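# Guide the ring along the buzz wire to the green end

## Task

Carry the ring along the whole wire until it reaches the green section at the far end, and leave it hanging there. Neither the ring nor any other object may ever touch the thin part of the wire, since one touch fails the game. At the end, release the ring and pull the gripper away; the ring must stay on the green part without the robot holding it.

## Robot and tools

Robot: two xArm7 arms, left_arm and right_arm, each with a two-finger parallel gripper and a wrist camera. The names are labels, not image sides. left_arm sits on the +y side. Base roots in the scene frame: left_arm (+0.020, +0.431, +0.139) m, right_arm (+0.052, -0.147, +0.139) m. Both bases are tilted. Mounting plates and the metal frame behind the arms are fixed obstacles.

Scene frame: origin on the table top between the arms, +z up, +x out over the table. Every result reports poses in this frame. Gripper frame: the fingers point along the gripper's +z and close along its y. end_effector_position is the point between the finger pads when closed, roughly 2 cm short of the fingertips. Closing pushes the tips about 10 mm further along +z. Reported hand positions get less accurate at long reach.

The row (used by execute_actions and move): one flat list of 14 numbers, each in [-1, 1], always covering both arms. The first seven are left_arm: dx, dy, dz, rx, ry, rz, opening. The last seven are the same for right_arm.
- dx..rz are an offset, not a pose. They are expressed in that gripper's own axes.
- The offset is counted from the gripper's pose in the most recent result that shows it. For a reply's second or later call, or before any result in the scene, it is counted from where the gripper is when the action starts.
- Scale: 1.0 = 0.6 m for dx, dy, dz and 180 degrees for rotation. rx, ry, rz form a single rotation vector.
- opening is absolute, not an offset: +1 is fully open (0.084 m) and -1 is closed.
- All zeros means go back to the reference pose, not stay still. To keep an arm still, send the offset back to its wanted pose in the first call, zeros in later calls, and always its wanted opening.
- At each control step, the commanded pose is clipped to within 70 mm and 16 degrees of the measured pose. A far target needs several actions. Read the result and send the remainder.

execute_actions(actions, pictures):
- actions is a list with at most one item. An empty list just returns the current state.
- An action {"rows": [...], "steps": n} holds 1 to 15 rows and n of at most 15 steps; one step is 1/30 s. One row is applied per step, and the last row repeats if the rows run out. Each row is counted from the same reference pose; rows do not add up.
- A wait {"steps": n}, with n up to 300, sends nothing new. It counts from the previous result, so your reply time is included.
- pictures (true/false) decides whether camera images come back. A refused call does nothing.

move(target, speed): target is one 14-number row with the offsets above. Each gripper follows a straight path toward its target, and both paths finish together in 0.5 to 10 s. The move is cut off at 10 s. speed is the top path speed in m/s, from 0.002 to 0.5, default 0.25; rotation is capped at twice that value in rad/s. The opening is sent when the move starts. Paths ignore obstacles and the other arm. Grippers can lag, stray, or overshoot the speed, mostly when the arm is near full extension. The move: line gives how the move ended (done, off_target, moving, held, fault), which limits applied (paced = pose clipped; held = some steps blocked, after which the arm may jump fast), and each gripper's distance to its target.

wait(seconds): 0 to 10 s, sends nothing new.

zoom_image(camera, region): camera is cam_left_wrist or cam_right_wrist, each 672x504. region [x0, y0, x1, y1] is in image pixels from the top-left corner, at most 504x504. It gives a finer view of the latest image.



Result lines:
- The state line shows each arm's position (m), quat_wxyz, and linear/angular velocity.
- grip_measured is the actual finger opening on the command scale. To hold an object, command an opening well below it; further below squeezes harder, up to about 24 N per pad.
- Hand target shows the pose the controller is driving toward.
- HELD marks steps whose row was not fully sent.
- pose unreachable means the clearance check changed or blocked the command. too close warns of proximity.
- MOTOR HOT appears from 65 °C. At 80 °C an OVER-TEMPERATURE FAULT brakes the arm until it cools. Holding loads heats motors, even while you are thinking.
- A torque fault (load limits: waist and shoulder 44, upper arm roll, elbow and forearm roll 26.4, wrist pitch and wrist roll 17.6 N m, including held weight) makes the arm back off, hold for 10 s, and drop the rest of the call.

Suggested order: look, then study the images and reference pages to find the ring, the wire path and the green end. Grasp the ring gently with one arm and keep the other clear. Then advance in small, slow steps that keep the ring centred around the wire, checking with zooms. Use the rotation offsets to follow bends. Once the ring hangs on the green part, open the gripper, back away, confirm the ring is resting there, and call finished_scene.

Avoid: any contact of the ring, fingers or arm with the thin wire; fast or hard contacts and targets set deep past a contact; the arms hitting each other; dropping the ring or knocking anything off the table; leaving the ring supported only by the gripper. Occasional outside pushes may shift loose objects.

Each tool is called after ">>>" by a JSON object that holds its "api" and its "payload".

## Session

>>> {"api": "show_instructions", "payload": {}}

>>> {"api": "execute_actions", "payload": {"actions": []}}

Reference images for this scene: manual page 1, manual page 2, manual page 3, manual page 4, manual page 5.

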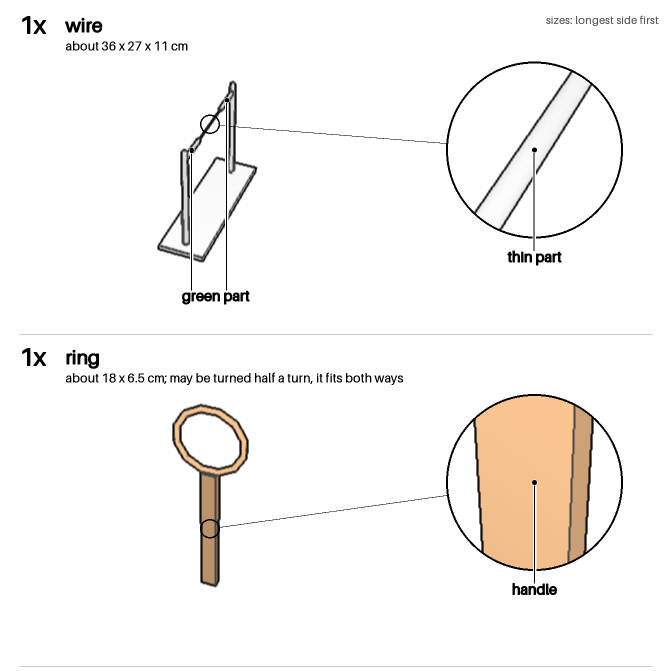

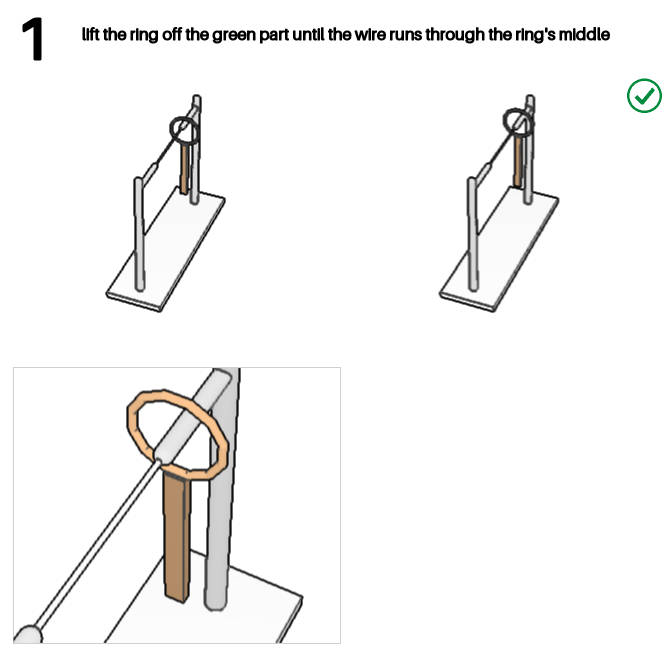

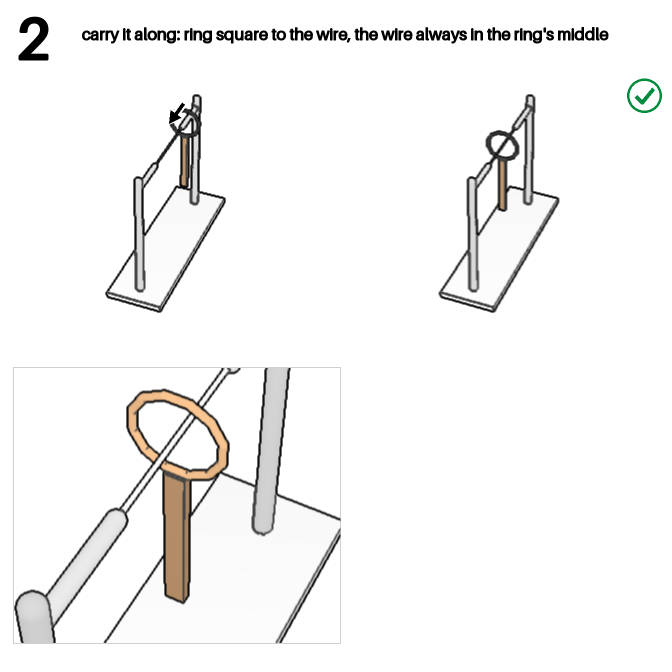

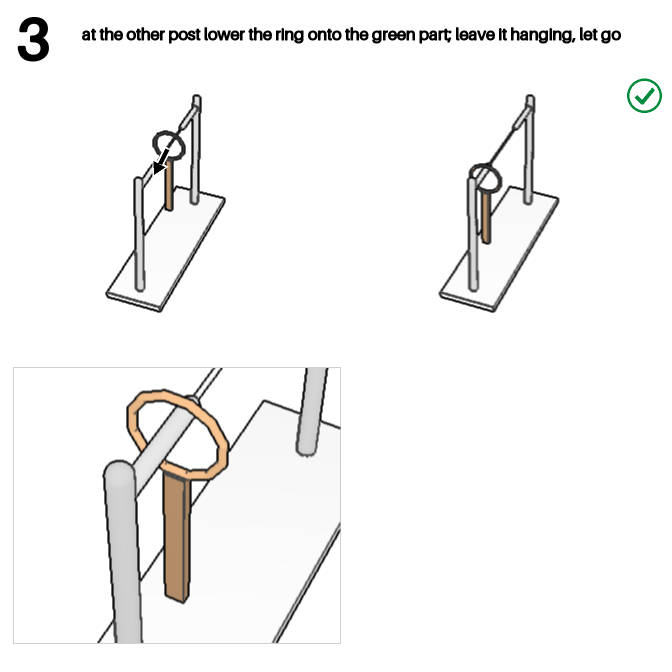

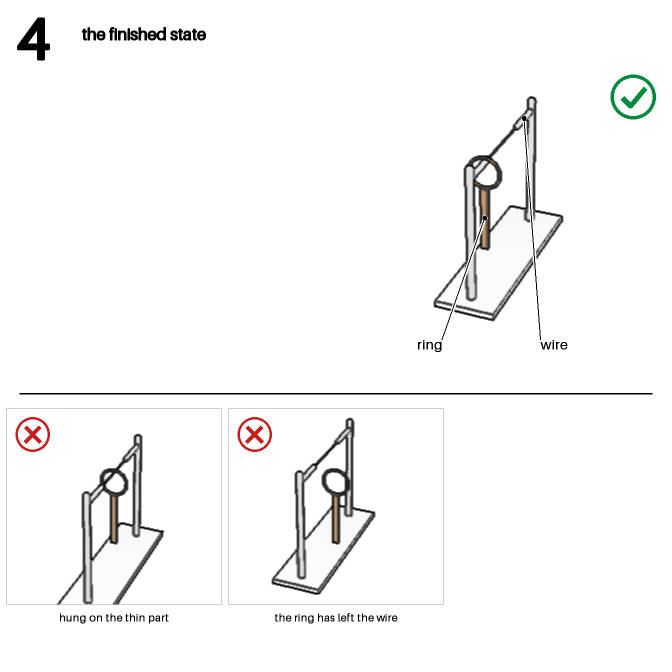

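Scene clock: 0.00 s of 4600.00 s.
left_arm: end_effector_position=(+0.6541, +0.0550, +0.2303) grip_measured=+1.00 end_effector_quat_wxyz=(+0.630, +0.728, +0.138, -0.233) end_effector_velocity=(-0.000, +0.000, -0.001) end_effector_angular_velocity=(+0.001, +0.001, -0.000) | right_arm: end_effector_position=(-0.0156, -0.6401, +0.1958) grip_measured=+1.00 end_effector_quat_wxyz=(+0.185, -0.363, +0.902, -0.143) end_effector_velocity=(-0.001, +0.000, +0.000) end_effector_angular_velocity=(+0.000, +0.002, -0.001)
Joint positions: left_arm=[-0.601  1.185 -0.083  2.074 -0.606  0.713 -0.248  0.084] | right_arm=[-1.986 -0.249 -0.739  0.851  0.998  1.76  -0.705  0.084]
Joint velocities: left_arm=[ 0.001  0.001  0.    -0.     0.    -0.    -0.     0.   ] | right_arm=[-0.     0.    -0.001  0.    -0.001 -0.001  0.     0.   ]
Hand target (left_arm): +0.654, +0.055, +0.230; +0.630, +0.728, +0.138, -0.233
Hand target (right_arm): -0.016, -0.640, +0.196; +0.185, -0.363, +0.902, -0.143
camera_calibration (this result's frames):
cam_left_wrist: T_world_to_cam=[[0.512022, -0.137708, 0.847862, -0.497674], [-0.844342, 0.100713, 0.526254, 0.489713], [-0.15786, -0.985339, -0.0647051, 0.302158], [0, 0, 0, 1]] pos_world=[0.716004, 0.179875, 0.183797]
cam_right_wrist: T_world_to_cam=[[-0.596644, 0.702305, -0.388308, 0.549399], [0.673765, 0.70124, 0.233029, 0.477691], [0.435955, -0.122593, -0.89158, 0.234187], [0, 0, 0, 1]] pos_world=[-0.0961508, -0.692113, 0.310816]

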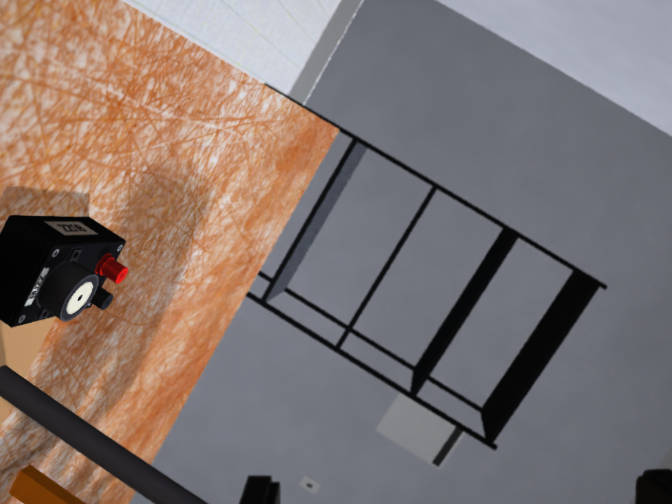

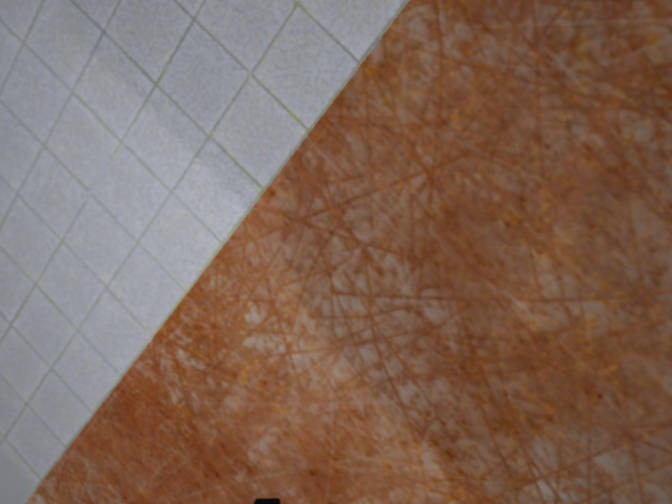

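>>> {"api": "move", "payload": {"target": [-0.1995, 0.203, -0.0927, 0, 0, 0, 1, -0.382, -0.3405, -0.040, 0.039, -0.011, -0.372, 1], "speed": 0.2}}

Scene clock: 74.43 s of 4600.00 s.
left_arm: end_effector_position=(+0.6212, +0.1006, +0.4006) grip_measured=+1.00 end_effector_quat_wxyz=(+0.631, +0.727, +0.138, -0.234) end_effector_velocity=(-0.000, -0.000, +0.002) end_effector_angular_velocity=(-0.002, -0.002, -0.000) | right_arm: end_effector_position=(+0.2494, -0.6165, +0.3501) grip_measured=+1.00 end_effector_quat_wxyz=(-0.110, +0.791, -0.540, +0.267) end_effector_velocity=(+0.001, -0.000, +0.001) end_effector_angular_velocity=(-0.004, -0.000, +0.004)
Joint positions: left_arm=[-0.805  0.842 -0.061  1.783 -0.585  0.661 -0.477  0.084] | right_arm=[-2.124 -1.187 -0.582  0.723  0.947  1.949 -1.061  0.084]
Joint velocities: left_arm=[-0.002 -0.001 -0.001  0.001 -0.     0.    -0.     0.   ] | right_arm=[ 0.    -0.002  0.     0.002  0.002  0.001 -0.001  0.   ]
Hand target (left_arm): +0.621, +0.101, +0.401; +0.631, +0.727, +0.138, -0.233
Hand target (right_arm): +0.250, -0.617, +0.350; -0.110, +0.791, -0.539, +0.267
Off the commanded pose (left_arm): 0.000 m, 0 deg.
Off the commanded pose (right_arm): 0.001 m, 0 deg.
After step 90, 68.07 s passed at rest.
move: done
camera_calibration (this result's frames):
cam_left_wrist: T_world_to_cam=[[0.513533, -0.136758, 0.847101, -0.619744], [-0.8434, 0.101316, 0.527646, 0.36656], [-0.157985, -0.98541, -0.0633129, 0.352443], [0, 0, 0, 1]] pos_world=[0.683097, 0.225407, 0.353886]
cam_right_wrist: T_world_to_cam=[[-0.797833, -0.384267, -0.464544, 0.157828], [-0.266778, 0.916024, -0.299548, 0.800077], [0.54064, -0.115059, -0.833348, 0.217235], [0, 0, 0, 1]] pos_world=[0.221918, -0.647247, 0.494012]

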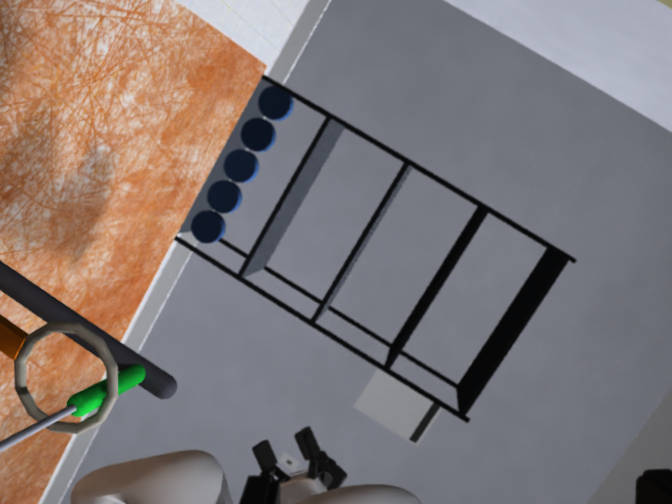

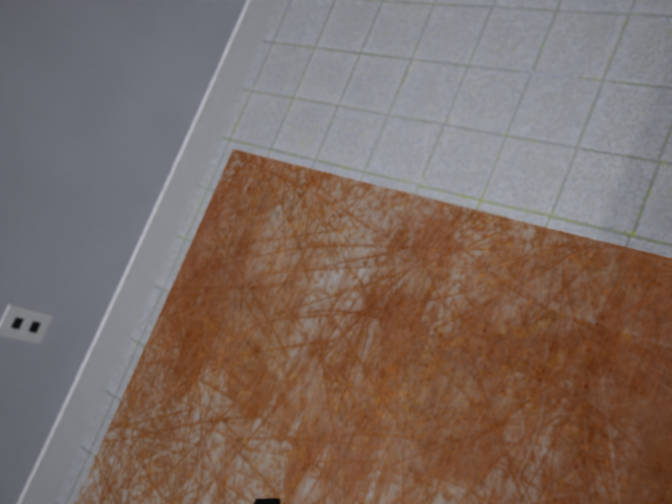

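>>> {"api": "move", "payload": {"target": [-0.360, -0.0737, -0.0348, 0.2453, 0.1184, 0.1418, 1, 0, 0, 0, 0, 0, 0, 1], "speed": 0.2}}

Scene clock: 117.93 s of 4600.00 s.
left_arm: end_effector_position=(+0.4179, +0.1491, +0.4762) grip_measured=+1.00 end_effector_quat_wxyz=(+0.317, +0.948, -0.007, +0.006) end_effector_velocity=(-0.007, -0.002, +0.005) end_effector_angular_velocity=(-0.004, -0.006, -0.010) | right_arm: end_effector_position=(+0.2494, -0.6165, +0.3501) grip_measured=+1.00 end_effector_quat_wxyz=(-0.110, +0.791, -0.540, +0.267) end_effector_velocity=(+0.000, -0.000, +0.000) end_effector_angular_velocity=(-0.000, +0.001, -0.000)
Joint positions: left_arm=[-1.586  0.614  0.31   1.508  0.304  1.022 -1.187  0.084] | right_arm=[-2.124 -1.187 -0.582  0.723  0.947  1.949 -1.061  0.084]
Joint velocities: left_arm=[-0.008  0.001 -0.007  0.001 -0.001  0.002 -0.     0.   ] | right_arm=[-0.     0.     0.001  0.001  0.001 -0.001  0.001  0.   ]
Hand target (left_arm): +0.417, +0.149, +0.477; +0.317, +0.948, -0.008, +0.006
Hand target (right_arm): +0.249, -0.617, +0.350; -0.110, +0.791, -0.540, +0.267
Off the commanded pose (left_arm): 0.001 m, 0 deg.
Off the commanded pose (right_arm): 0.000 m, 0 deg.
After step 90, 37.60 s passed at rest.
move: done
camera_calibration (this result's frames):
cam_left_wrist: T_world_to_cam=[[-0.00253115, -0.779716, 0.626128, -0.155981], [-0.999989, 0.0044031, 0.00144067, 0.480787], [-0.00388022, -0.626118, -0.779719, 0.596085], [0, 0, 0, 1]] pos_world=[0.4827, 0.249481, 0.56175]
cam_right_wrist: T_world_to_cam=[[-0.797833, -0.384268, -0.464544, 0.157828], [-0.266779, 0.916024, -0.299549, 0.800077], [0.54064, -0.115059, -0.833349, 0.217235], [0, 0, 0, 1]] pos_world=[0.221918, -0.647247, 0.494012]

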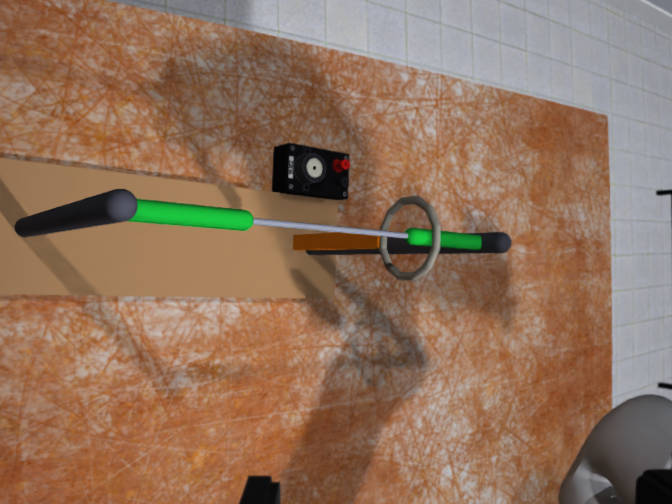

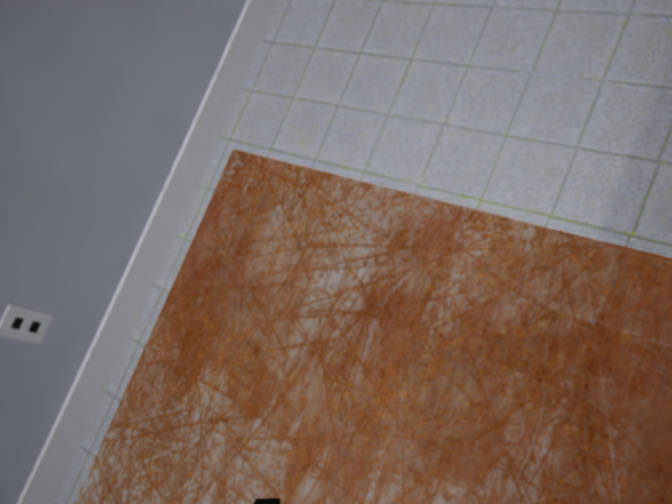

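>>> {"api": "move", "payload": {"target": [0, 0, 0, 0, 0, 0, 1, -0.280, 0.230, -0.3685, -0.130, -0.009, 0.628, -0.17], "speed": 0.3}}

Scene clock: 209.17 s of 4600.00 s.
left_arm: end_effector_position=(+0.4179, +0.1491, +0.4762) grip_measured=+1.00 end_effector_quat_wxyz=(+0.317, +0.948, -0.007, +0.006) end_effector_velocity=(+0.001, +0.000, -0.001) end_effector_angular_velocity=(+0.000, +0.002, +0.001) | right_arm: end_effector_position=(-0.0263, -0.4925, +0.4190) grip_measured=-0.18 end_effector_quat_wxyz=(+0.151, +0.002, +0.987, +0.051) end_effector_velocity=(-0.001, +0.001, +0.001) end_effector_angular_velocity=(-0.003, -0.004, -0.003)
Joint positions: left_arm=[-1.586  0.614  0.31   1.508  0.304  1.022 -1.187  0.084] | right_arm=[-2.077 -0.13  -1.24   1.256  0.453  2.232 -0.208  0.036]
Joint velocities: left_arm=[ 0.002 -0.     0.    -0.    -0.    -0.    -0.    -0.   ] | right_arm=[ 0.007  0.028 -0.022  0.01   0.007  0.015 -0.022  0.   ]
Hand target (left_arm): +0.418, +0.149, +0.476; +0.317, +0.948, -0.007, +0.006
Hand target (right_arm): -0.026, -0.492, +0.419; +0.151, +0.002, +0.987, +0.051
Off the commanded pose (left_arm): 0.000 m, 0 deg.
Off the commanded pose (right_arm): 0.000 m, 0 deg.
After step 90, 84.40 s passed at rest.
move: done
camera_calibration (this result's frames):
cam_left_wrist: T_world_to_cam=[[-0.00253404, -0.779715, 0.626129, -0.155981], [-0.999989, 0.00440541, 0.00143893, 0.480786], [-0.00388031, -0.626119, -0.779718, 0.596085], [0, 0, 0, 1]] pos_world=[0.482699, 0.249481, 0.561751]
cam_right_wrist: T_world_to_cam=[[-0.00260563, 0.99441, 0.105552, 0.478605], [0.954848, -0.0288841, 0.295688, -0.049078], [0.297084, 0.101557, -0.949435, 0.586904], [0, 0, 0, 1]] pos_world=[-0.126251, -0.536951, 0.521221]

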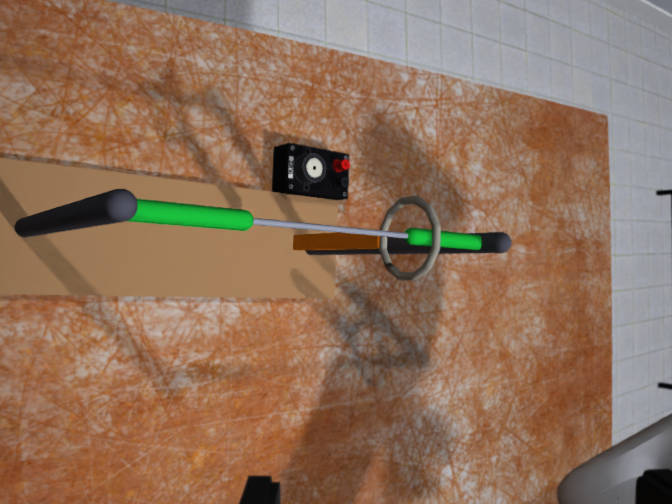

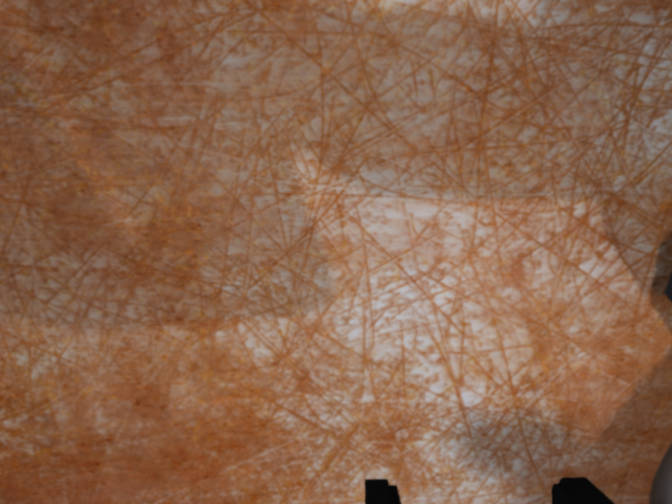

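>>> {"api": "move", "payload": {"target": [0, 0, 0, 0, 0, 0, 1, -0.2477, 0.8745, 0.0498, -0.0475, 0.1317, 0.548, -0.17], "speed": 0.3}}

Scene clock: 227.17 s of 4600.00 s.
left_arm: end_effector_position=(+0.4179, +0.1491, +0.4762) grip_measured=+1.00 end_effector_quat_wxyz=(+0.317, +0.948, -0.007, +0.006) end_effector_velocity=(+0.000, -0.000, -0.000) end_effector_angular_velocity=(+0.001, -0.002, +0.000) | right_arm: end_effector_position=(+0.1174, +0.0301, +0.4867) grip_measured=-0.18 end_effector_quat_wxyz=(-0.120, +0.724, +0.646, +0.211) end_effector_velocity=(-0.001, +0.001, -0.000) end_effector_angular_velocity=(-0.008, -0.001, -0.003)
Joint positions: left_arm=[-1.586  0.614  0.31   1.508  0.304  1.022 -1.187  0.084] | right_arm=[-3.281  0.68  -1.105  1.08   0.071  1.273  0.123  0.036]
Joint velocities: left_arm=[-0.     0.    -0.     0.     0.002  0.    -0.001 -0.   ] | right_arm=[-0.009  0.009  0.007  0.01   0.003  0.01  -0.001  0.   ]
Hand target (left_arm): +0.418, +0.149, +0.476; +0.317, +0.948, -0.007, +0.006
Hand target (right_arm): +0.118, +0.030, +0.487; -0.120, +0.724, +0.646, +0.211
Off the commanded pose (left_arm): 0.000 m, 0 deg.
Off the commanded pose (right_arm): 0.002 m, 0 deg.
After step 90, 11.43 s passed at rest.
move: done
camera_calibration (this result's frames):
cam_left_wrist: T_world_to_cam=[[-0.00253435, -0.779715, 0.626129, -0.155981], [-0.999989, 0.0044056, 0.00143867, 0.480786], [-0.00388023, -0.626119, -0.779718, 0.596085], [0, 0, 0, 1]] pos_world=[0.482699, 0.249481, 0.561751]
cam_right_wrist: T_world_to_cam=[[0.984729, -0.146069, 0.0947193, -0.124199], [-0.086424, -0.882461, -0.462378, 0.32569], [0.151125, 0.447132, -0.881609, 0.529206], [0, 0, 0, 1]] pos_world=[0.0704735, 0.0326422, 0.628909]

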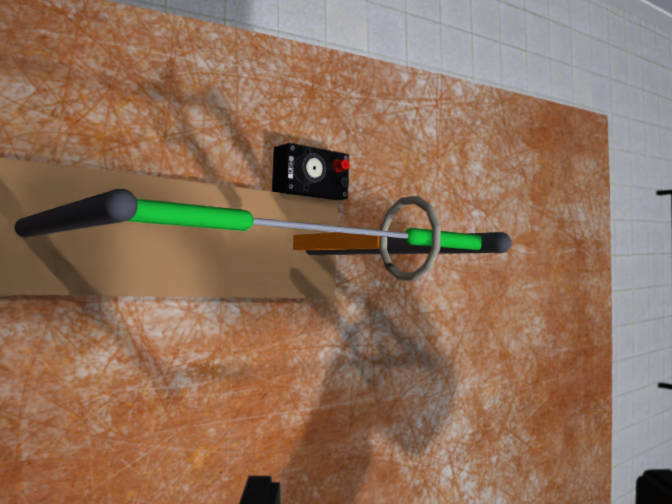

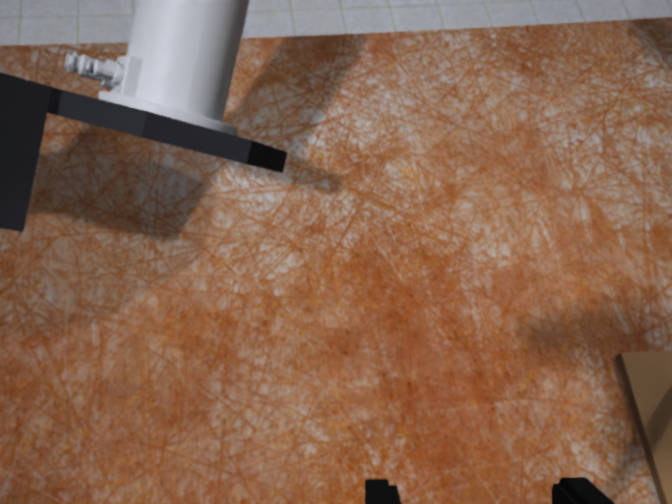

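>>> {"api": "move", "payload": {"target": [0, 0, 0, 0, 0, 0, 1, -0.3105, 0.430, 0.4917, -0.3601, 0.1896, 0.3200, -0.17], "speed": 0.25}}

Scene clock: 242.10 s of 4600.00 s.
left_arm: end_effector_position=(+0.4179, +0.1491, +0.4762) grip_measured=+1.00 end_effector_quat_wxyz=(+0.317, +0.948, -0.007, +0.006) end_effector_velocity=(-0.000, -0.000, +0.000) end_effector_angular_velocity=(-0.001, +0.000, -0.000) | right_arm: end_effector_position=(+0.4009, -0.0380, +0.1657) grip_measured=-0.18 end_effector_quat_wxyz=(+0.015, +0.792, -0.018, +0.609) end_effector_velocity=(+0.001, +0.001, -0.001) end_effector_angular_velocity=(+0.001, -0.004, -0.002)
Joint positions: left_arm=[-1.586  0.614  0.31   1.508  0.304  1.022 -1.187  0.084] | right_arm=[-3.122  1.84  -0.561  0.346 -0.013  0.384  1.767  0.036]
Joint velocities: left_arm=[-0.001 -0.    -0.     0.    -0.     0.    -0.     0.   ] | right_arm=[-0.001  0.007  0.004  0.005  0.001  0.001  0.004  0.   ]
Hand target (left_arm): +0.418, +0.149, +0.476; +0.317, +0.948, -0.007, +0.006
Hand target (right_arm): +0.401, -0.038, +0.165; +0.016, +0.792, -0.018, +0.610
Off the commanded pose (left_arm): 0.000 m, 0 deg.
Off the commanded pose (right_arm): 0.001 m, 0 deg.
After step 90, 8.20 s passed at rest.
move: done
camera_calibration (this result's frames):
cam_left_wrist: T_world_to_cam=[[-0.00253475, -0.779715, 0.626129, -0.155981], [-0.999989, 0.0044059, 0.0014384, 0.480786], [-0.00388021, -0.626119, -0.779718, 0.596085], [0, 0, 0, 1]] pos_world=[0.482699, 0.249481, 0.561751]
cam_right_wrist: T_world_to_cam=[[-0.0511505, -0.998668, -0.00679144, 0.0168188], [-0.255473, 0.0196585, -0.966616, 0.32723], [0.965462, -0.0477079, -0.256138, -0.215145], [0, 0, 0, 1]] pos_world=[0.292173, 0.0000994505, 0.261313]

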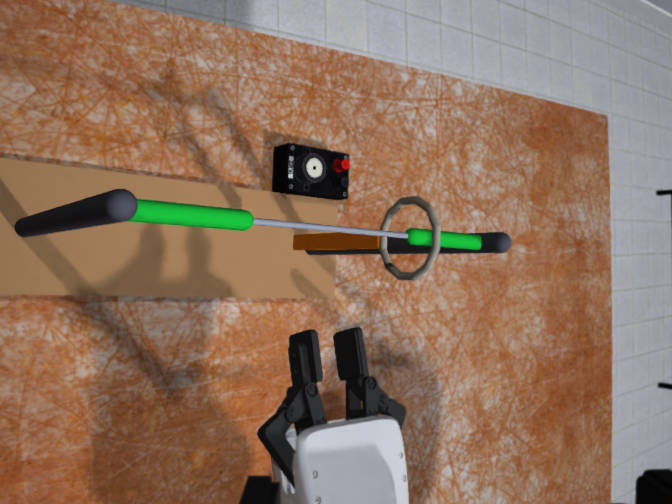

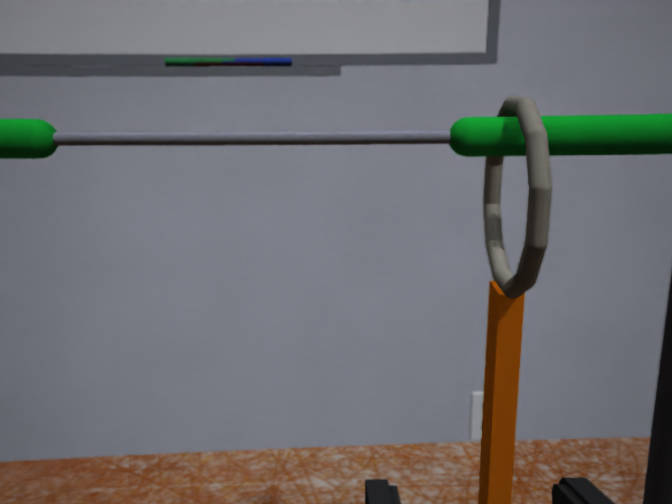

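>>> {"api": "zoom_image", "payload": {"camera": "cam_right_wrist", "region": [0, 90, 160, 190]}}

>>> {"api": "zoom_image", "payload": {"camera": "cam_right_wrist", "region": [430, 90, 590, 190]}}

Region (0, 90, 160, 190) of cam_right_wrist's 672x504 image, scaled by 3.150, with more detail than that image has; it fills the top 315 rows of this view, and the rest is white.

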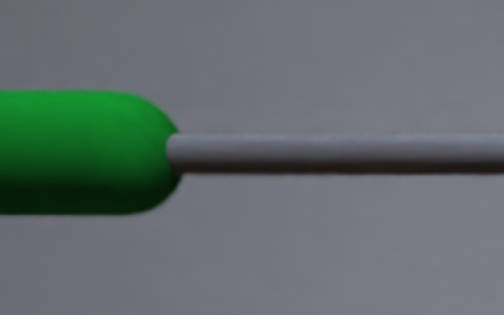

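Region (430, 90, 590, 190) of cam_right_wrist's 672x504 image, scaled by 3.150, with more detail than that image has; it fills the top 315 rows of this view, and the rest is white.

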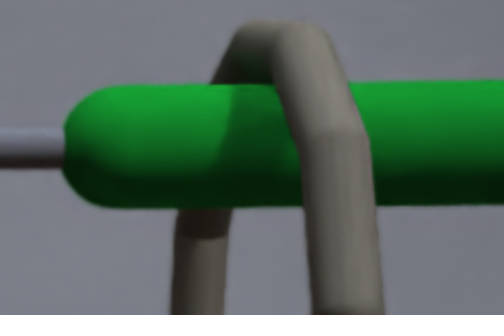

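>>> {"api": "move", "payload": {"target": [0, 0, 0, 0, 0, 0, 1, -0.013, 0.0475, 0.095, 0, 0, 0, -0.17], "speed": 0.08}}

Scene clock: 270.67 s of 4600.00 s.
left_arm: end_effector_position=(+0.4179, +0.1491, +0.4762) grip_measured=+1.00 end_effector_quat_wxyz=(+0.317, +0.948, -0.007, +0.006) end_effector_velocity=(-0.001, -0.000, +0.002) end_effector_angular_velocity=(-0.001, -0.004, -0.001) | right_arm: end_effector_position=(+0.4522, -0.0689, +0.1435) grip_measured=-0.18 end_effector_quat_wxyz=(+0.015, +0.793, -0.018, +0.609) end_effector_velocity=(+0.001, +0.000, -0.000) end_effector_angular_velocity=(-0.001, +0.000, +0.003)
Joint positions: left_arm=[-1.586  0.614  0.31   1.508  0.304  1.022 -1.187  0.084] | right_arm=[-3.226  2.013 -0.549  0.277  0.004  0.115  1.799  0.036]
Joint velocities: left_arm=[-0.003 -0.     0.     0.     0.002 -0.    -0.    -0.   ] | right_arm=[-0.003  0.005 -0.001 -0.    -0.001 -0.008 -0.001  0.   ]
Hand target (left_arm): +0.418, +0.149, +0.476; +0.317, +0.948, -0.007, +0.006
Hand target (right_arm): +0.452, -0.069, +0.143; +0.015, +0.793, -0.018, +0.609
Off the commanded pose (left_arm): 0.000 m, 0 deg.
Off the commanded pose (right_arm): 0.000 m, 0 deg.
After step 90, 24.40 s passed at rest.
move: done
camera_calibration (this result's frames):
cam_left_wrist: T_world_to_cam=[[-0.00253512, -0.779715, 0.626129, -0.155981], [-0.999989, 0.00440613, 0.0014381, 0.480786], [-0.00388012, -0.626119, -0.779718, 0.596085], [0, 0, 0, 1]] pos_world=[0.482698, 0.249481, 0.561751]
cam_right_wrist: T_world_to_cam=[[-0.0506361, -0.998694, -0.00680773, -0.0117718], [-0.256034, 0.0195696, -0.96647, 0.319745], [0.965341, -0.0471952, -0.256691, -0.271691], [0, 0, 0, 1]] pos_world=[0.343544, -0.0308363, 0.239203]

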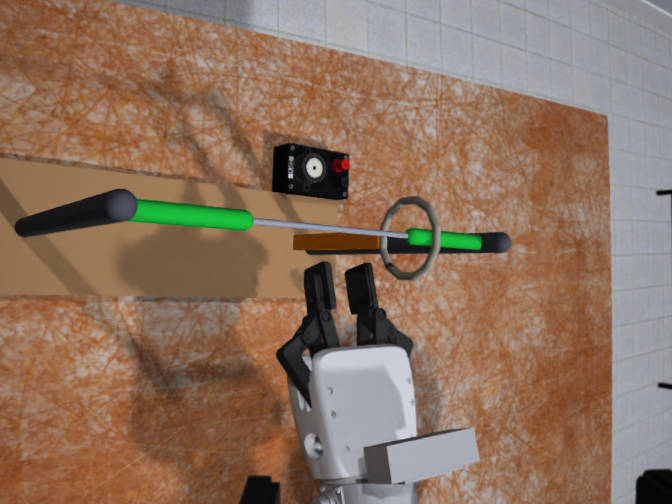

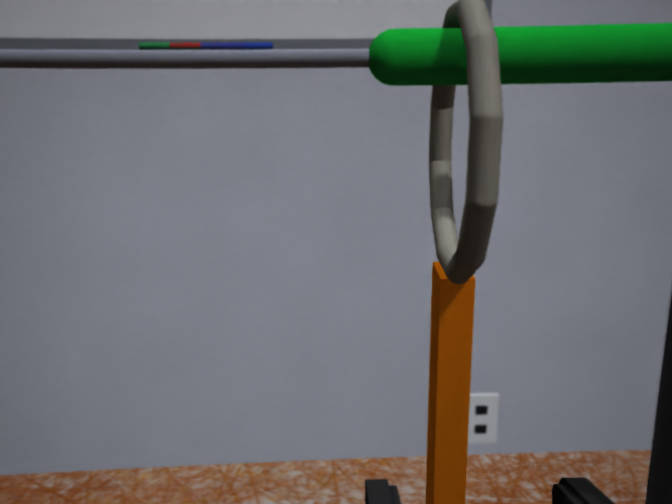

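>>> {"api": "move", "payload": {"target": [0, 0, 0, 0, 0, 0, 1, 0.4068, -0.1405, -0.6933, 0.3601, -0.1896, -0.3200, -0.17], "speed": 0.3}}

Scene clock: 325.53 s of 4600.00 s.
left_arm: end_effector_position=(+0.4179, +0.1491, +0.4762) grip_measured=+1.00 end_effector_quat_wxyz=(+0.317, +0.948, -0.007, +0.006) end_effector_velocity=(-0.000, +0.000, +0.001) end_effector_angular_velocity=(-0.001, -0.000, +0.000) | right_arm: end_effector_position=(+0.1180, +0.0327, +0.4862) grip_measured=-0.18 end_effector_quat_wxyz=(-0.121, +0.723, +0.646, +0.211) end_effector_velocity=(-0.003, +0.000, +0.004) end_effector_angular_velocity=(-0.001, -0.000, +0.007)
Joint positions: left_arm=[-1.586  0.614  0.31   1.508  0.304  1.022 -1.187  0.084] | right_arm=[-3.271  0.708 -1.123  1.082  0.098  1.269  0.099  0.036]
Joint velocities: left_arm=[-0.001 -0.001 -0.    -0.     0.     0.    -0.    -0.   ] | right_arm=[-0.008  0.004  0.007  0.018  0.005  0.012 -0.005  0.   ]
Hand target (left_arm): +0.418, +0.149, +0.476; +0.317, +0.948, -0.007, +0.006
Hand target (right_arm): +0.118, +0.033, +0.487; -0.121, +0.723, +0.646, +0.211
Off the commanded pose (left_arm): 0.000 m, 0 deg.
Off the commanded pose (right_arm): 0.001 m, 0 deg.
After step 90, 48.67 s passed at rest.
move: done
camera_calibration (this result's frames):
cam_left_wrist: T_world_to_cam=[[-0.00253536, -0.779715, 0.626129, -0.155981], [-0.999989, 0.00440631, 0.00143793, 0.480786], [-0.00388009, -0.626119, -0.779718, 0.596085], [0, 0, 0, 1]] pos_world=[0.482698, 0.249481, 0.561751]
cam_right_wrist: T_world_to_cam=[[0.984878, -0.145224, 0.0944775, -0.124273], [-0.0856564, -0.882167, -0.463082, 0.328028], [0.150596, 0.447987, -0.881266, 0.527388], [0, 0, 0, 1]] pos_world=[0.0710692, 0.0350648, 0.628413]

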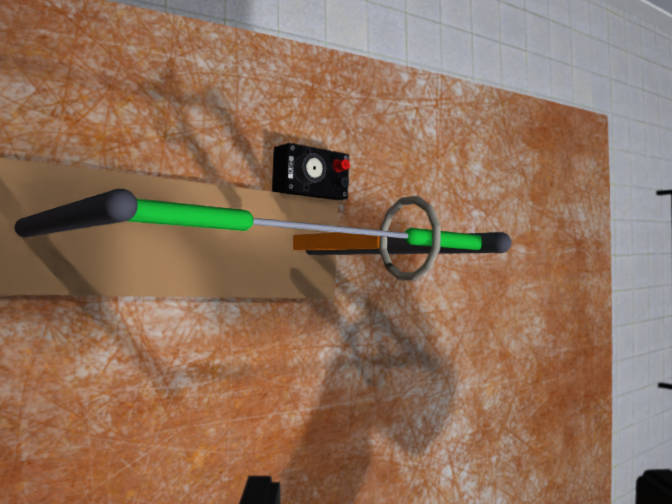

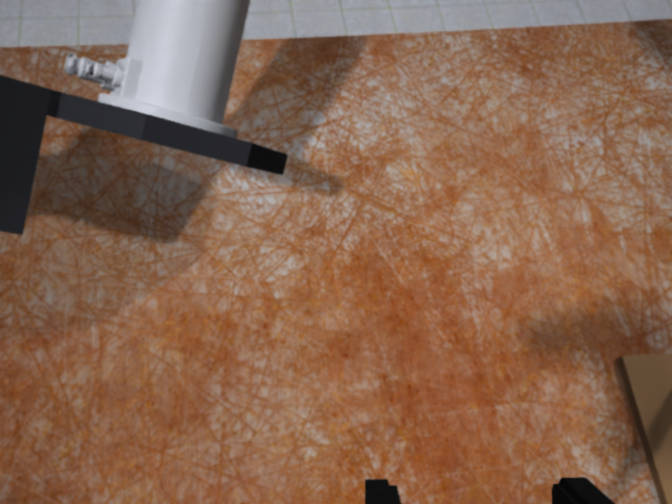

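>>> {"api": "move", "payload": {"target": [0, 0, 0, 0, 0, 0, 1, 0, 0.394, -0.25, -0.389, 0, 0, -0.17], "speed": 0.3}}

Scene clock: 333.30 s of 4600.00 s.
left_arm: end_effector_position=(+0.4179, +0.1491, +0.4762) grip_measured=+1.00 end_effector_quat_wxyz=(+0.317, +0.948, -0.007, +0.006) end_effector_velocity=(+0.000, -0.000, -0.000) end_effector_angular_velocity=(+0.000, -0.001, +0.000) | right_arm: end_effector_position=(+0.3284, -0.0658, +0.6419) grip_measured=-0.18 end_effector_quat_wxyz=(+0.315, +0.661, +0.409, +0.544) end_effector_velocity=(+0.003, -0.001, +0.001) end_effector_angular_velocity=(+0.001, -0.006, -0.003)
Joint positions: left_arm=[-1.586  0.614  0.31   1.508  0.304  1.022 -1.187  0.084] | right_arm=[-3.114  1.129 -1.429  1.064 -0.78   1.228  0.102  0.036]
Joint velocities: left_arm=[-0.     0.     0.    -0.     0.001 -0.    -0.     0.   ] | right_arm=[-0.002  0.002 -0.004 -0.002 -0.008 -0.006  0.004 -0.   ]
Hand target (left_arm): +0.418, +0.149, +0.476; +0.317, +0.948, -0.007, +0.006
Hand target (right_arm): +0.329, -0.066, +0.642; +0.316, +0.661, +0.409, +0.544
Off the commanded pose (left_arm): 0.000 m, 0 deg.
Off the commanded pose (right_arm): 0.001 m, 0 deg.
After step 90, 2.27 s passed at rest.
move: done
camera_calibration (this result's frames):
cam_left_wrist: T_world_to_cam=[[-0.00253553, -0.779715, 0.626129, -0.155981], [-0.999989, 0.00440638, 0.00143776, 0.480786], [-0.00388001, -0.626119, -0.779718, 0.596085], [0, 0, 0, 1]] pos_world=[0.482698, 0.249481, 0.561751]
cam_right_wrist: T_world_to_cam=[[0.195275, -0.475226, 0.85792, -0.612945], [-0.0740433, -0.879408, -0.470276, 0.332202], [0.977949, 0.02831, -0.206914, -0.0551589], [0, 0, 0, 1]] pos_world=[0.198233, 0.00241518, 0.670671]

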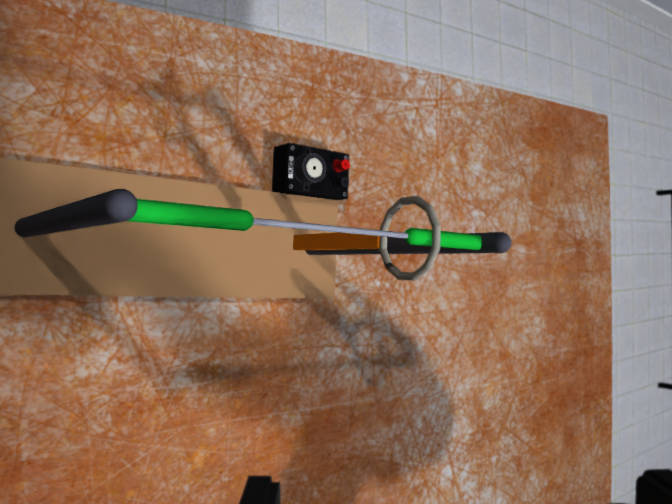

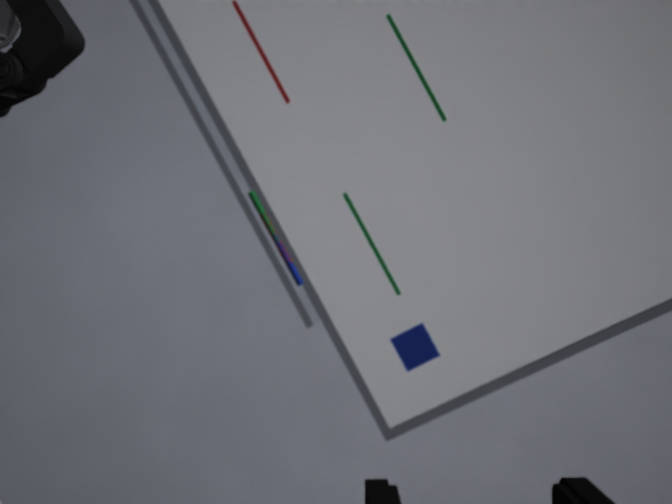

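>>> {"api": "move", "payload": {"target": [0, 0, 0, 0, 0, 0, 1, -0.1467, -0.3528, 0.1523, 0, 0, -0.833, -0.17], "speed": 0.45}}

Scene clock: 361.90 s of 4600.00 s.
left_arm: end_effector_position=(+0.4179, +0.1491, +0.4762) grip_measured=+1.00 end_effector_quat_wxyz=(+0.317, +0.948, -0.007, +0.006) end_effector_velocity=(+0.000, +0.000, +0.000) end_effector_angular_velocity=(-0.000, -0.000, +0.000) | right_arm: end_effector_position=(+0.3689, -0.0424, +0.3994) grip_measured=-0.18 end_effector_quat_wxyz=(+0.607, -0.224, +0.745, -0.163) end_effector_velocity=(+0.000, -0.000, -0.002) end_effector_angular_velocity=(-0.010, -0.000, +0.002)
Joint positions: left_arm=[-1.586  0.614  0.31   1.508  0.304  1.022 -1.187  0.084] | right_arm=[-3.282  0.779 -1.118  0.52  -1.158  1.252 -1.77   0.036]
Joint velocities: left_arm=[-0.    -0.001  0.    -0.     0.    -0.    -0.    -0.   ] | right_arm=[-0.001  0.001  0.001 -0.003 -0.001 -0.001 -0.006 -0.   ]
Hand target (left_arm): +0.418, +0.149, +0.476; +0.317, +0.948, -0.007, +0.006
Hand target (right_arm): +0.369, -0.042, +0.399; +0.607, -0.224, +0.745, -0.163
Off the commanded pose (left_arm): 0.000 m, 0 deg.
Off the commanded pose (right_arm): 0.001 m, 0 deg.
After step 90, 22.17 s passed at rest.
move: done
camera_calibration (this result's frames):
cam_left_wrist: T_world_to_cam=[[-0.00253549, -0.779715, 0.626129, -0.155981], [-0.999989, 0.00440639, 0.00143784, 0.480786], [-0.00388007, -0.626119, -0.779718, 0.596085], [0, 0, 0, 1]] pos_world=[0.482698, 0.249481, 0.561751]
cam_right_wrist: T_world_to_cam=[[-0.135828, 0.852068, -0.5055, 0.321275], [0.163991, 0.522527, 0.836703, -0.308577], [0.977066, 0.0307504, -0.210705, -0.143661], [0, 0, 0, 1]] pos_world=[0.234608, -0.10809, 0.390322]

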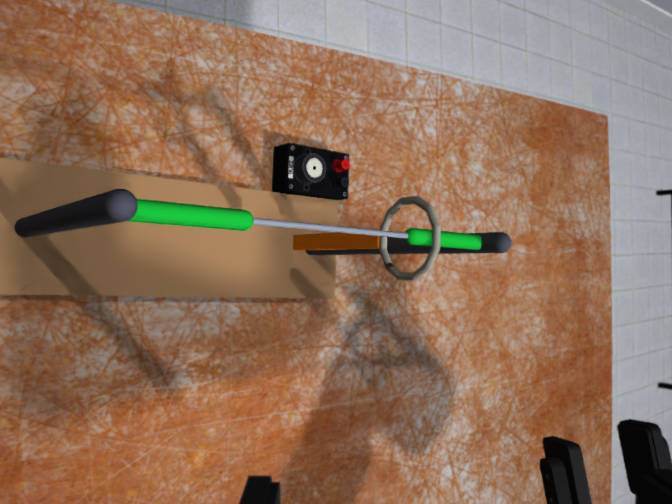

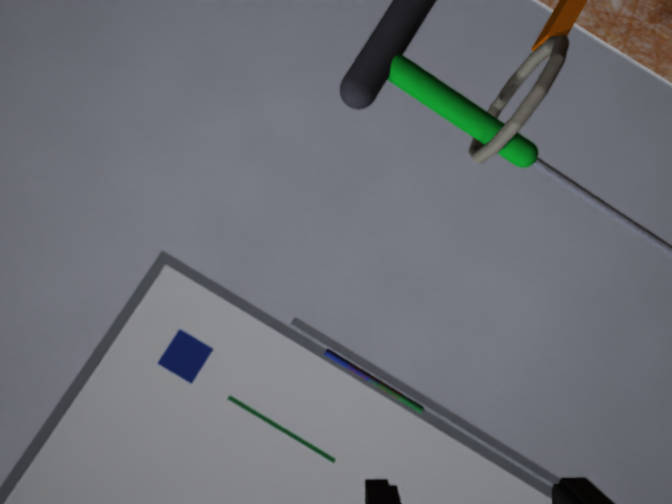

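>>> {"api": "move", "payload": {"target": [0, 0, 0, 0, 0, 0, 1, 0.3118, 0.2100, 0.1517, -0.0322, 0.0369, -0.8178, -0.17], "speed": 0.45}}

Scene clock: 376.13 s of 4600.00 s.
left_arm: end_effector_position=(+0.4179, +0.1491, +0.4762) grip_measured=+1.00 end_effector_quat_wxyz=(+0.317, +0.948, -0.007, +0.006) end_effector_velocity=(+0.001, +0.000, -0.001) end_effector_angular_velocity=(+0.001, +0.001, +0.001) | right_arm: end_effector_position=(+0.4099, -0.0328, +0.1594) grip_measured=-0.18 end_effector_quat_wxyz=(+0.026, +0.793, -0.026, +0.608) end_effector_velocity=(+0.001, -0.001, -0.001) end_effector_angular_velocity=(-0.009, +0.000, -0.000)
Joint positions: left_arm=[-1.586  0.614  0.31   1.508  0.304  1.022 -1.187  0.084] | right_arm=[-3.983  1.22  -0.685  0.512 -1.335  1.102 -3.62   0.036]
Joint velocities: left_arm=[ 0.002  0.001 -0.     0.     0.    -0.     0.    -0.   ] | right_arm=[-0.003  0.003 -0.001 -0.    -0.001 -0.    -0.005 -0.   ]
Hand target (left_arm): +0.418, +0.149, +0.476; +0.317, +0.948, -0.007, +0.006
Hand target (right_arm): +0.410, -0.033, +0.159; +0.026, +0.793, -0.026, +0.608
Off the commanded pose (left_arm): 0.000 m, 0 deg.
Off the commanded pose (right_arm): 0.001 m, 0 deg.
After step 90, 7.83 s passed at rest.
move: done
camera_calibration (this result's frames):
cam_left_wrist: T_world_to_cam=[[-0.0025357, -0.779715, 0.626129, -0.155981], [-0.999989, 0.00440653, 0.00143766, 0.480786], [-0.00388002, -0.626119, -0.779718, 0.596085], [0, 0, 0, 1]] pos_world=[0.482698, 0.249481, 0.561751]
cam_right_wrist: T_world_to_cam=[[-0.0771795, -0.997017, 0.000155371, 0.0320791], [-0.257171, 0.0197571, -0.966164, 0.323918], [0.963279, -0.074608, -0.257928, -0.224856], [0, 0, 0, 1]] pos_world=[0.302378, 0.00880766, 0.254956]

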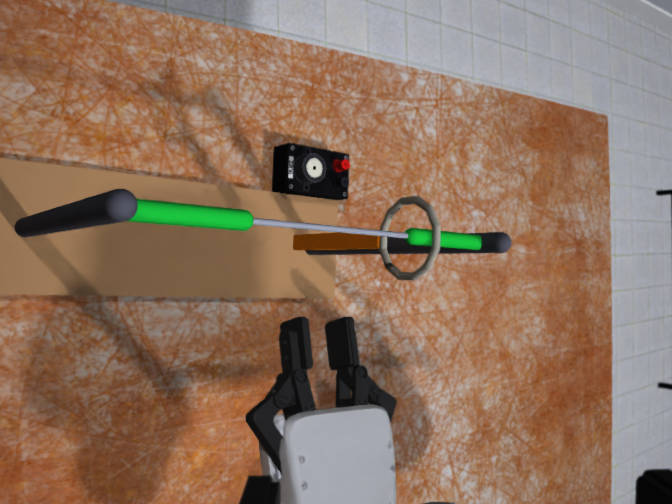

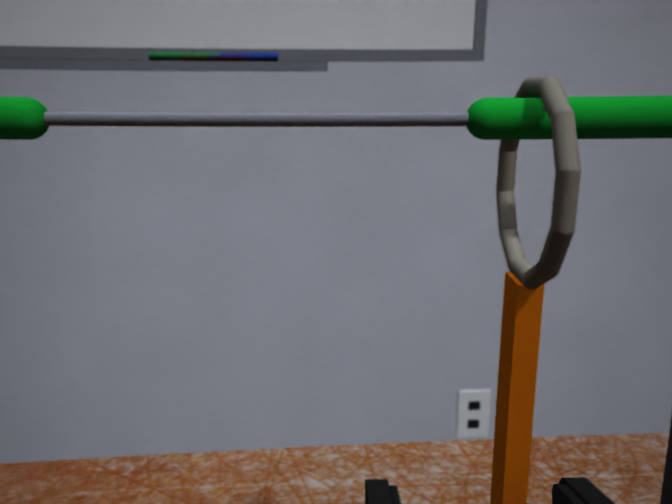

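>>> {"api": "move", "payload": {"target": [0, 0, 0, 0, 0, 0, 1, -0.010, 0.046, 0.067, 0, 0, 0, -0.17], "speed": 0.08}}

Scene clock: 390.97 s of 4600.00 s.
left_arm: end_effector_position=(+0.4179, +0.1491, +0.4762) grip_measured=+1.00 end_effector_quat_wxyz=(+0.317, +0.948, -0.007, +0.006) end_effector_velocity=(+0.000, -0.000, -0.000) end_effector_angular_velocity=(+0.000, +0.002, +0.000) | right_arm: end_effector_position=(+0.4448, -0.0630, +0.1435) grip_measured=-0.18 end_effector_quat_wxyz=(+0.026, +0.793, -0.026, +0.608) end_effector_velocity=(+0.001, -0.001, -0.000) end_effector_angular_velocity=(+0.001, -0.001, -0.000)
Joint positions: left_arm=[-1.586  0.614  0.31   1.508  0.304  1.022 -1.187  0.084] | right_arm=[-4.016  1.238 -0.797  0.448 -1.497  1.039 -3.518  0.036]
Joint velocities: left_arm=[ 0.001  0.    -0.     0.    -0.001  0.    -0.    -0.   ] | right_arm=[ 0.     0.001 -0.004 -0.002 -0.005 -0.002  0.004 -0.   ]
Hand target (left_arm): +0.418, +0.149, +0.476; +0.317, +0.948, -0.007, +0.006
Hand target (right_arm): +0.445, -0.063, +0.143; +0.026, +0.793, -0.026, +0.608
Off the commanded pose (left_arm): 0.000 m, 0 deg.
Off the commanded pose (right_arm): 0.000 m, 0 deg.
After step 90, 10.83 s passed at rest.
move: done
camera_calibration (this result's frames):
cam_left_wrist: T_world_to_cam=[[-0.00253578, -0.779715, 0.626129, -0.155981], [-0.999989, 0.0044066, 0.00143763, 0.480786], [-0.00388004, -0.626119, -0.779718, 0.596085], [0, 0, 0, 1]] pos_world=[0.482698, 0.249481, 0.561751]
cam_right_wrist: T_world_to_cam=[[-0.0769743, -0.997033, 0.0000623997, 0.00449767], [-0.257427, 0.0198138, -0.966095, 0.31833], [0.963227, -0.0743805, -0.258189, -0.26476], [0, 0, 0, 1]] pos_world=[0.337317, -0.021516, 0.239178]

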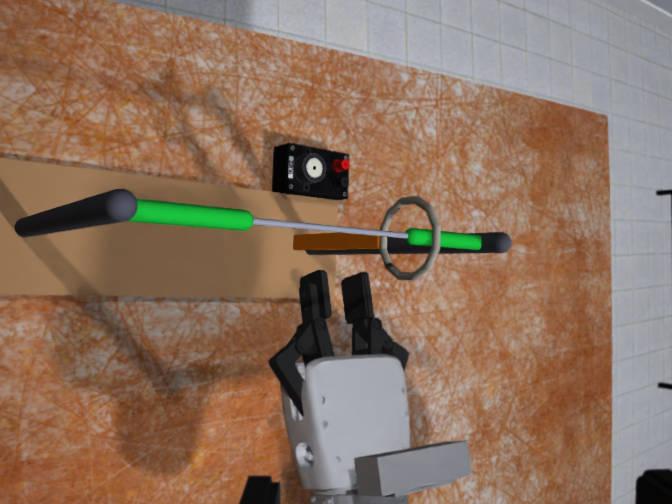

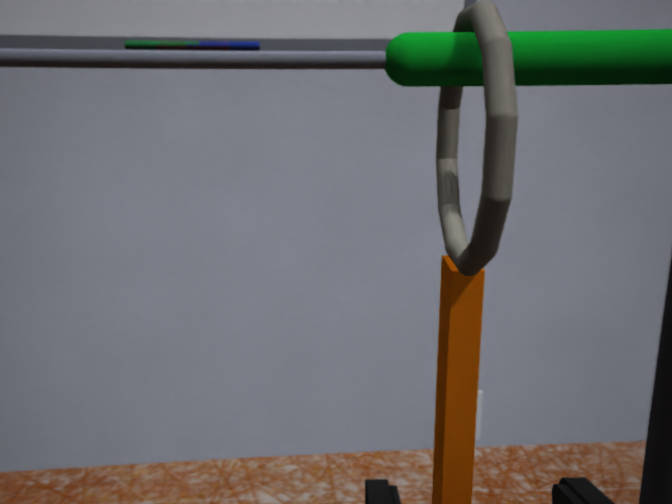

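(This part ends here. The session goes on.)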